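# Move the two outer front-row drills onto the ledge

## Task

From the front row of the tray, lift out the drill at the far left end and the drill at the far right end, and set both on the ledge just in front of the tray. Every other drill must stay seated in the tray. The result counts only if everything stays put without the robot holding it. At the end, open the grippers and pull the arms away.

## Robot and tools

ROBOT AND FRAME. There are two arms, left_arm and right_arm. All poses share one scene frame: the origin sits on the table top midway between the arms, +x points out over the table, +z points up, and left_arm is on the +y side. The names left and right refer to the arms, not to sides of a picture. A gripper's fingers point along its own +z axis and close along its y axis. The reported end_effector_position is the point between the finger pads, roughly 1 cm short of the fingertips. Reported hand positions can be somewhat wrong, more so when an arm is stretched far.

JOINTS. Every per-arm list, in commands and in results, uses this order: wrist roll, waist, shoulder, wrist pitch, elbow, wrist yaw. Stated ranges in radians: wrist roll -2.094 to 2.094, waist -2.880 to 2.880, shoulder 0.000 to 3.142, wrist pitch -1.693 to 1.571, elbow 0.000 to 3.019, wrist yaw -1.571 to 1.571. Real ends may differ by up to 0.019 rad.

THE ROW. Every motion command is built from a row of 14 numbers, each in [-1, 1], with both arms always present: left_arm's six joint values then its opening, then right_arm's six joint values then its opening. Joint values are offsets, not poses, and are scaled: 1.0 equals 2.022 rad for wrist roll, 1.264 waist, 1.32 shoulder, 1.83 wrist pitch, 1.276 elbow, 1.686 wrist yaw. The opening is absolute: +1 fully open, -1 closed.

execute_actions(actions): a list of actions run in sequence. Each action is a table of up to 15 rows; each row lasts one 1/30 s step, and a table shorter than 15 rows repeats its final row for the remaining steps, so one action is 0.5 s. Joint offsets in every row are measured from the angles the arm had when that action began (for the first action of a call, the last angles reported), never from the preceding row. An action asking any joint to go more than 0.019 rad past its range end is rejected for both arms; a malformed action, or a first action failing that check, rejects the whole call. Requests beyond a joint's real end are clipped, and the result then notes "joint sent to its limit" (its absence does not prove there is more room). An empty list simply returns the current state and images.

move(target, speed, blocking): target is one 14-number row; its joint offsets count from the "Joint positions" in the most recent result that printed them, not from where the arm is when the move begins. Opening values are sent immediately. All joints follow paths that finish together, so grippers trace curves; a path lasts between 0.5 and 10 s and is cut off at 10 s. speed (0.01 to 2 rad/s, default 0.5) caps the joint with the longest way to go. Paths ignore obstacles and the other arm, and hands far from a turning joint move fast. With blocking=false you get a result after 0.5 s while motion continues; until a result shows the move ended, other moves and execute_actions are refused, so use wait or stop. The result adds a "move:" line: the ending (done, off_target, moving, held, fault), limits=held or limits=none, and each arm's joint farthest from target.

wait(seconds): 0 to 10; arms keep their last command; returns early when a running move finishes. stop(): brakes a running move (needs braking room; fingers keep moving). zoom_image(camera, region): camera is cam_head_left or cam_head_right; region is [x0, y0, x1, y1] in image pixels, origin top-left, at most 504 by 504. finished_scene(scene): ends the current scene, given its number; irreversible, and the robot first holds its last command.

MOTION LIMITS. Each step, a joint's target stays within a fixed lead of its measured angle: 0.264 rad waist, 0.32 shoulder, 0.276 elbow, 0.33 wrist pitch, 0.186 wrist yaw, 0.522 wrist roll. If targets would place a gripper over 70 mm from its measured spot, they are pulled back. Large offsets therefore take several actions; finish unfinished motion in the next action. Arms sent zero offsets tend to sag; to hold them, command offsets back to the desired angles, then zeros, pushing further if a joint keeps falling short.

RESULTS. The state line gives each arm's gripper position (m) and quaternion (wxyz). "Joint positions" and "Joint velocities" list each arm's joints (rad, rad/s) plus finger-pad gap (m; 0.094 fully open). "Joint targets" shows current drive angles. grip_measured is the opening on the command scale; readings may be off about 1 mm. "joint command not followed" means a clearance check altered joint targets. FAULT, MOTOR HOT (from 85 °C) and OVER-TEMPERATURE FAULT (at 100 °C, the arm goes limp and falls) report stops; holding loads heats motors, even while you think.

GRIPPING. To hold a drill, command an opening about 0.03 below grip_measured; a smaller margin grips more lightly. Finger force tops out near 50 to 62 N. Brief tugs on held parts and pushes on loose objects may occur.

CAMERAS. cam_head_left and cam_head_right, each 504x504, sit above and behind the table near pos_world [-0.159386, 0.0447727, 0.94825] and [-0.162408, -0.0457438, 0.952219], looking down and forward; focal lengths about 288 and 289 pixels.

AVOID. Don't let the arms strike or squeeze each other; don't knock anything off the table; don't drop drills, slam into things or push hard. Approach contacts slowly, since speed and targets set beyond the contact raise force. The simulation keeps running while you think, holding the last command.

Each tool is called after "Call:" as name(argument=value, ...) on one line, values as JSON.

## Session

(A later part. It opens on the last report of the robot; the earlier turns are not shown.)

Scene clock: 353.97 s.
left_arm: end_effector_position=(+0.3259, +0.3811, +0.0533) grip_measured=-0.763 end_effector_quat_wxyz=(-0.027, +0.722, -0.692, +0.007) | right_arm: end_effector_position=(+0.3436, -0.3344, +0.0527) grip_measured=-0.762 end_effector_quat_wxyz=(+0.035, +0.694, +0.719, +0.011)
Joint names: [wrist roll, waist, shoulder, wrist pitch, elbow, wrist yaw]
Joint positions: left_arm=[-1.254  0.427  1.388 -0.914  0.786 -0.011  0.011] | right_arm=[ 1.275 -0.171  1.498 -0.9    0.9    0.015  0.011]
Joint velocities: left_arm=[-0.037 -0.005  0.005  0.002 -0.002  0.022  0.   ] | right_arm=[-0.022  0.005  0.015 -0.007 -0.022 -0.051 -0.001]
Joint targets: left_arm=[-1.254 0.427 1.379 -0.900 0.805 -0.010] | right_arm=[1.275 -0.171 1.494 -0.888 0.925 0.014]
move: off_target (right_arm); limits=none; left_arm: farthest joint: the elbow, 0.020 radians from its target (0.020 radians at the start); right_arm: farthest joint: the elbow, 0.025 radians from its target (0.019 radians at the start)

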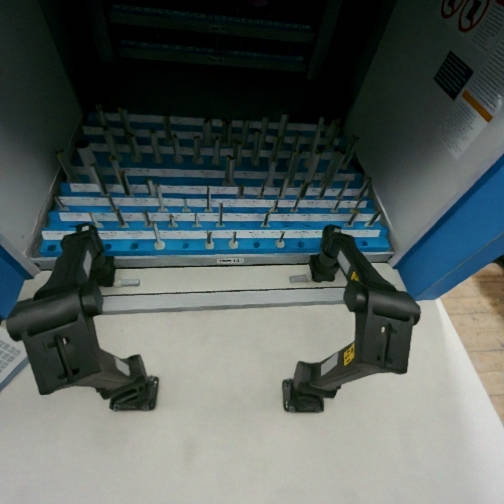

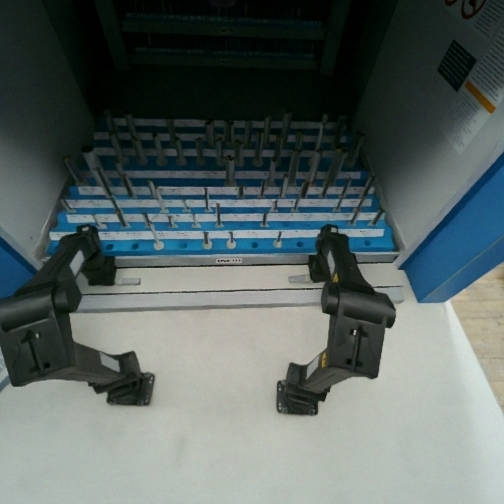

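No contact yet; continue.

Call:
move(target=[0,0,0.022,0.022,0.015,0,-0.8,0,0,0.02,0.026,0.015,0,-0.8], speed=0.05)

Call:
zoom_image(camera="cam_head_right", region=[70, 240, 170, 320])

Call:
zoom_image(camera="cam_head_left", region=[260, 235, 360, 315])

Scene clock: 360.43 s.
left_arm: end_effector_position=(+0.3265, +0.3815, +0.0498) grip_measured=-0.763 end_effector_quat_wxyz=(-0.025, +0.721, -0.692, +0.006) | right_arm: end_effector_position=(+0.3471, -0.3356, +0.0472) grip_measured=-0.762 end_effector_quat_wxyz=(+0.041, +0.694, +0.719, +0.013)
Joint names: [wrist roll, waist, shoulder, wrist pitch, elbow, wrist yaw]
Joint positions: left_arm=[-1.253  0.427  1.399 -0.908  0.786 -0.011  0.011] | right_arm=[ 1.275 -0.171  1.51  -0.872  0.895  0.017  0.011]
Joint velocities: left_arm=[-0.037 -0.005 -0.005 -0.002 -0.002 -0.007 -0.   ] | right_arm=[ 0.007 -0.005 -0.015 -0.007  0.012 -0.037 -0.   ]
Joint targets: left_arm=[-1.254 0.427 1.417 -0.874 0.805 -0.011] | right_arm=[1.275 -0.171 1.525 -0.853 0.919 0.016]
move: off_target (left_arm, right_arm); limits=none; left_arm: farthest joint: the wrist pitch, 0.034 radians from its target (0.040 radians at the start); right_arm: farthest joint: the elbow, 0.024 radians from its target (0.019 radians at the start)

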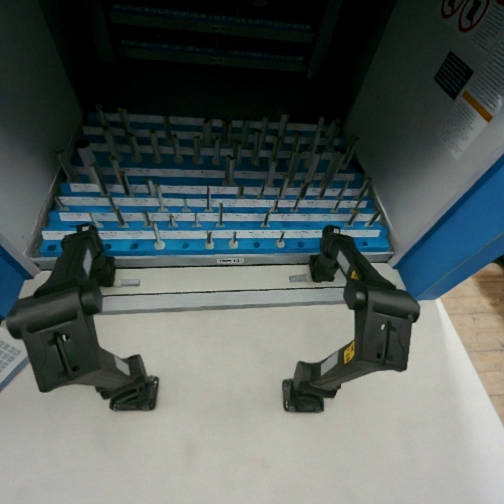

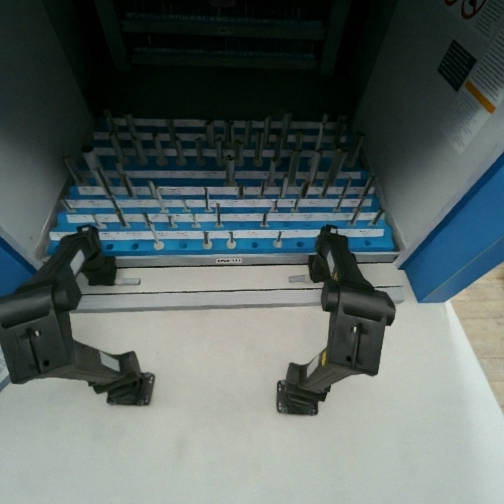

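Region (70, 240, 170, 320) of cam_head_right's 504x504 image, scaled by 5.040, with more detail than that image has; it fills the top 403 rows of this view, and the rest is white.

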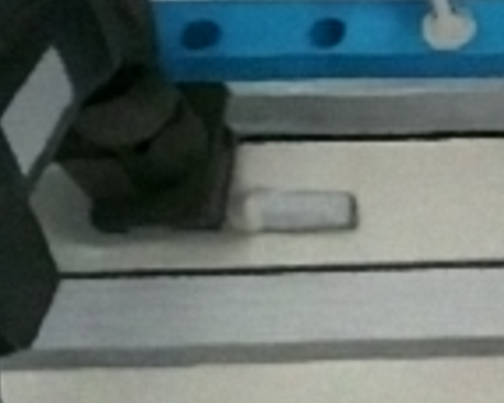

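Region (260, 235, 360, 315) of cam_head_left's 504x504 image, scaled by 5.040, with more detail than that image has; it fills the top 403 rows of this view, and the rest is white.

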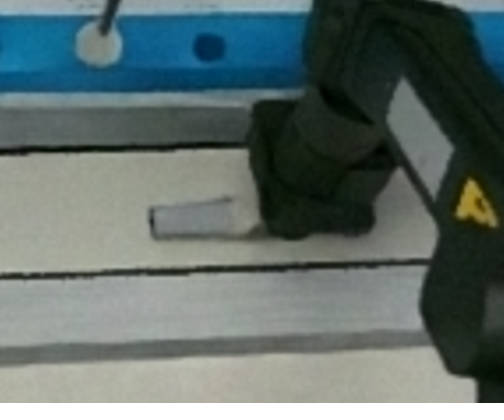

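Call:
execute_actions(actions=[[[0,0,0,0,0.015,0,-0.78,0,0,0,0,0.015,0,-0.78],[0,0,0,0,0.015,0,-0.772,0,0,0,0,0.015,0,-0.772],[0,0,0,0,0.015,0,-0.768,0,0,0,0,0.015,0,-0.768],[0,0,0,0,0.015,0,-0.764,0,0,0,0,0.015,0,-0.764],[0,0,0,0,0.015,0,-0.76,0,0,0,0,0.015,0,-0.76],[0,0,0,0,0.015,0,-0.756,0,0,0,0,0.015,0,-0.756],[0,0,0,0,0.015,0,-0.752,0,0,0,0,0.015,0,-0.752],[0,0,0,0,0.015,0,-0.745,0,0,0,0,0.015,0,-0.745],[0,0,0,0,0.015,0,-0.73,0,0,0,0,0.015,0,-0.73],[0,0,0,0,0.015,0,-0.7,0,0,0,0,0.015,0,-0.7],[0,0,-0.008,0,0.015,0,-0.65,0,0,-0.008,0,0.015,0,-0.65],[0,0,-0.008,0,0.015,0,-0.55,0,0,-0.008,0,0.015,0,-0.55],[0,0,-0.008,0,0.015,0,-0.45,0,0,-0.008,0,0.015,0,-0.45],[0,0,-0.008,0,0.015,0,-0.3,0,0,-0.008,0,0.015,0,-0.3]]])

Call:
move(target=[0,0,-0.5,-0.1,0,0,-0.3,0,0,-0.5,-0.1,0,0,-0.3], speed=0.6)

Scene clock: 375.50 s.
left_arm: end_effector_position=(+0.3263, +0.3815, +0.0498) grip_measured=-0.319 end_effector_quat_wxyz=(-0.025, +0.721, -0.693, +0.005) | right_arm: end_effector_position=(+0.3473, -0.3357, +0.0479) grip_measured=-0.319 end_effector_quat_wxyz=(+0.042, +0.694, +0.719, +0.013)
Joint names: [wrist roll, waist, shoulder, wrist pitch, elbow, wrist yaw]
Joint positions: left_arm=[-1.252  0.427  1.399 -0.908  0.786 -0.012  0.032] | right_arm=[ 1.275 -0.171  1.508 -0.872  0.895  0.017  0.032]
Joint velocities: left_arm=[-0.037 -0.005 -0.005 -0.007  0.002  0.007  0.034] | right_arm=[ 0.037 -0.005 -0.005  0.002 -0.012 -0.037  0.033]
Joint targets: left_arm=[-1.253 0.427 1.389 -0.908 0.805 -0.011] | right_arm=[1.275 -0.171 1.500 -0.872 0.914 0.017]

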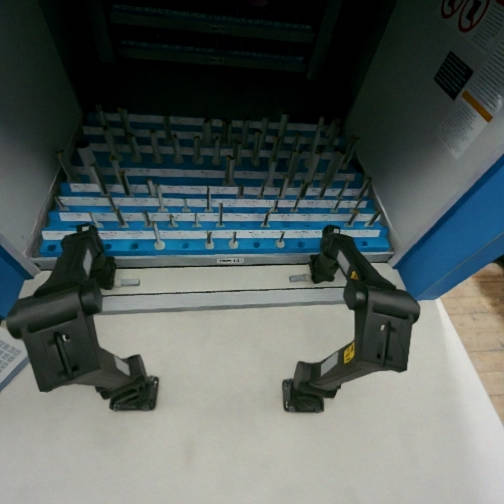

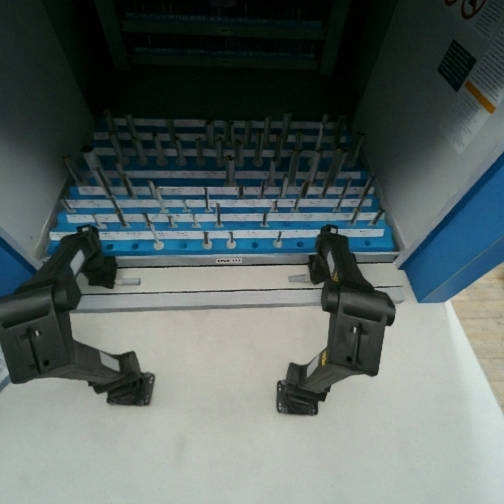

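Scene clock: 377.23 s.
left_arm: end_effector_position=(+0.2757, +0.3625, +0.2434) grip_measured=-0.302 end_effector_quat_wxyz=(-0.243, +0.696, -0.667, +0.110) | right_arm: end_effector_position=(+0.2851, -0.3192, +0.2706) grip_measured=-0.302 end_effector_quat_wxyz=(+0.251, +0.667, +0.689, +0.130)
Joint names: [wrist roll, waist, shoulder, wrist pitch, elbow, wrist yaw]
Joint positions: left_arm=[-1.252  0.427  0.735 -1.081  0.786 -0.012  0.033] | right_arm=[ 1.275 -0.171  0.842 -1.047  0.891  0.017  0.033]
Joint velocities: left_arm=[-0.007 -0.015  0.005  0.002 -0.007  0.007  0.   ] | right_arm=[ 0.022 -0.015 -0.015 -0.012  0.002  0.007 -0.001]
Joint targets: left_arm=[-1.252 0.427 0.739 -1.091 0.786 -0.012] | right_arm=[1.275 -0.171 0.848 -1.055 0.895 0.017]
move: done; limits=none; left_arm: farthest joint: the wrist pitch, 0.010 radians from its target (0.183 radians at the start); right_arm: farthest joint: the wrist pitch, 0.008 radians from its target (0.183 radians at the start)

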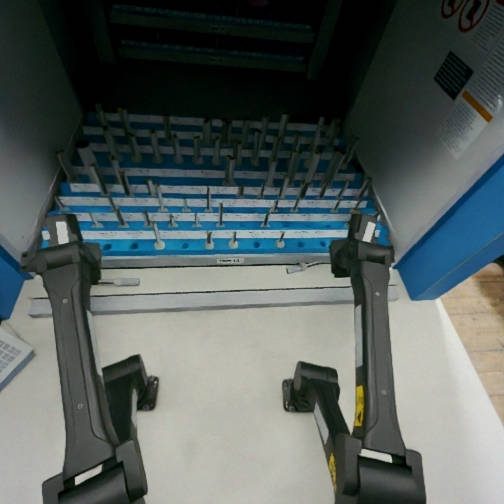

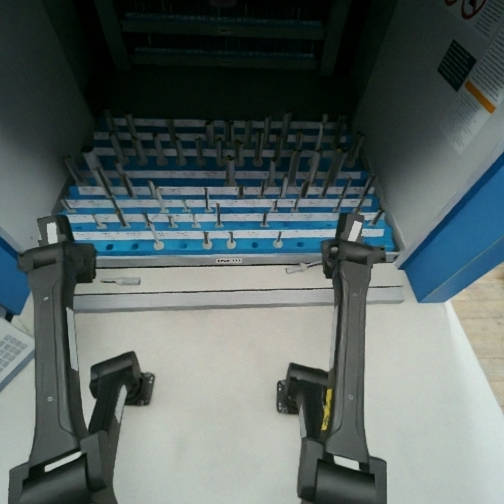

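The right drill rolled toward the tray; check it settled.

Call:
wait(seconds=2)

Call:
zoom_image(camera="cam_head_left", region=[80, 230, 350, 320])

Scene clock: 381.90 s.
left_arm: end_effector_position=(+0.2757, +0.3625, +0.2434) grip_measured=-0.302 end_effector_quat_wxyz=(-0.243, +0.696, -0.667, +0.110) | right_arm: end_effector_position=(+0.2851, -0.3192, +0.2706) grip_measured=-0.302 end_effector_quat_wxyz=(+0.251, +0.667, +0.689, +0.130)
Joint names: [wrist roll, waist, shoulder, wrist pitch, elbow, wrist yaw]
Joint positions: left_arm=[-1.252  0.427  0.735 -1.081  0.786 -0.012  0.033] | right_arm=[ 1.275 -0.171  0.842 -1.047  0.891  0.017  0.033]
Joint velocities: left_arm=[-0.007 -0.005  0.005 -0.012 -0.002 -0.007  0.   ] | right_arm=[ 0.051  0.005 -0.005 -0.002 -0.017 -0.007  0.   ]
Joint targets: left_arm=[-1.252 0.427 0.739 -1.091 0.786 -0.012] | right_arm=[1.275 -0.171 0.848 -1.055 0.895 0.017]
wait: 2.00 s; at rest from the start

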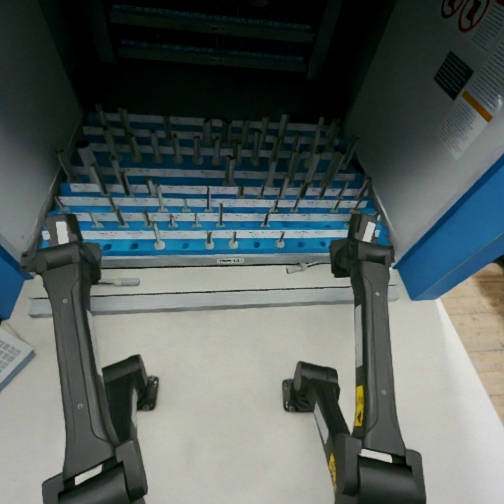

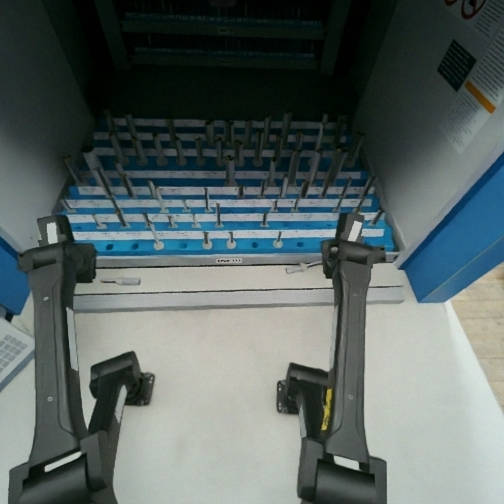

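Region (80, 230, 350, 320) of cam_head_left's 504x504 image, scaled by 1.867, with more detail than that image has.

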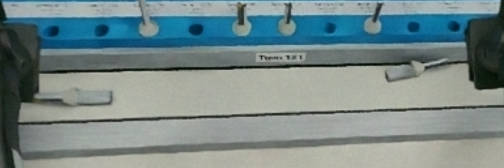

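Call:
finished_scene(scene=1)

The scene is finished: the task was done.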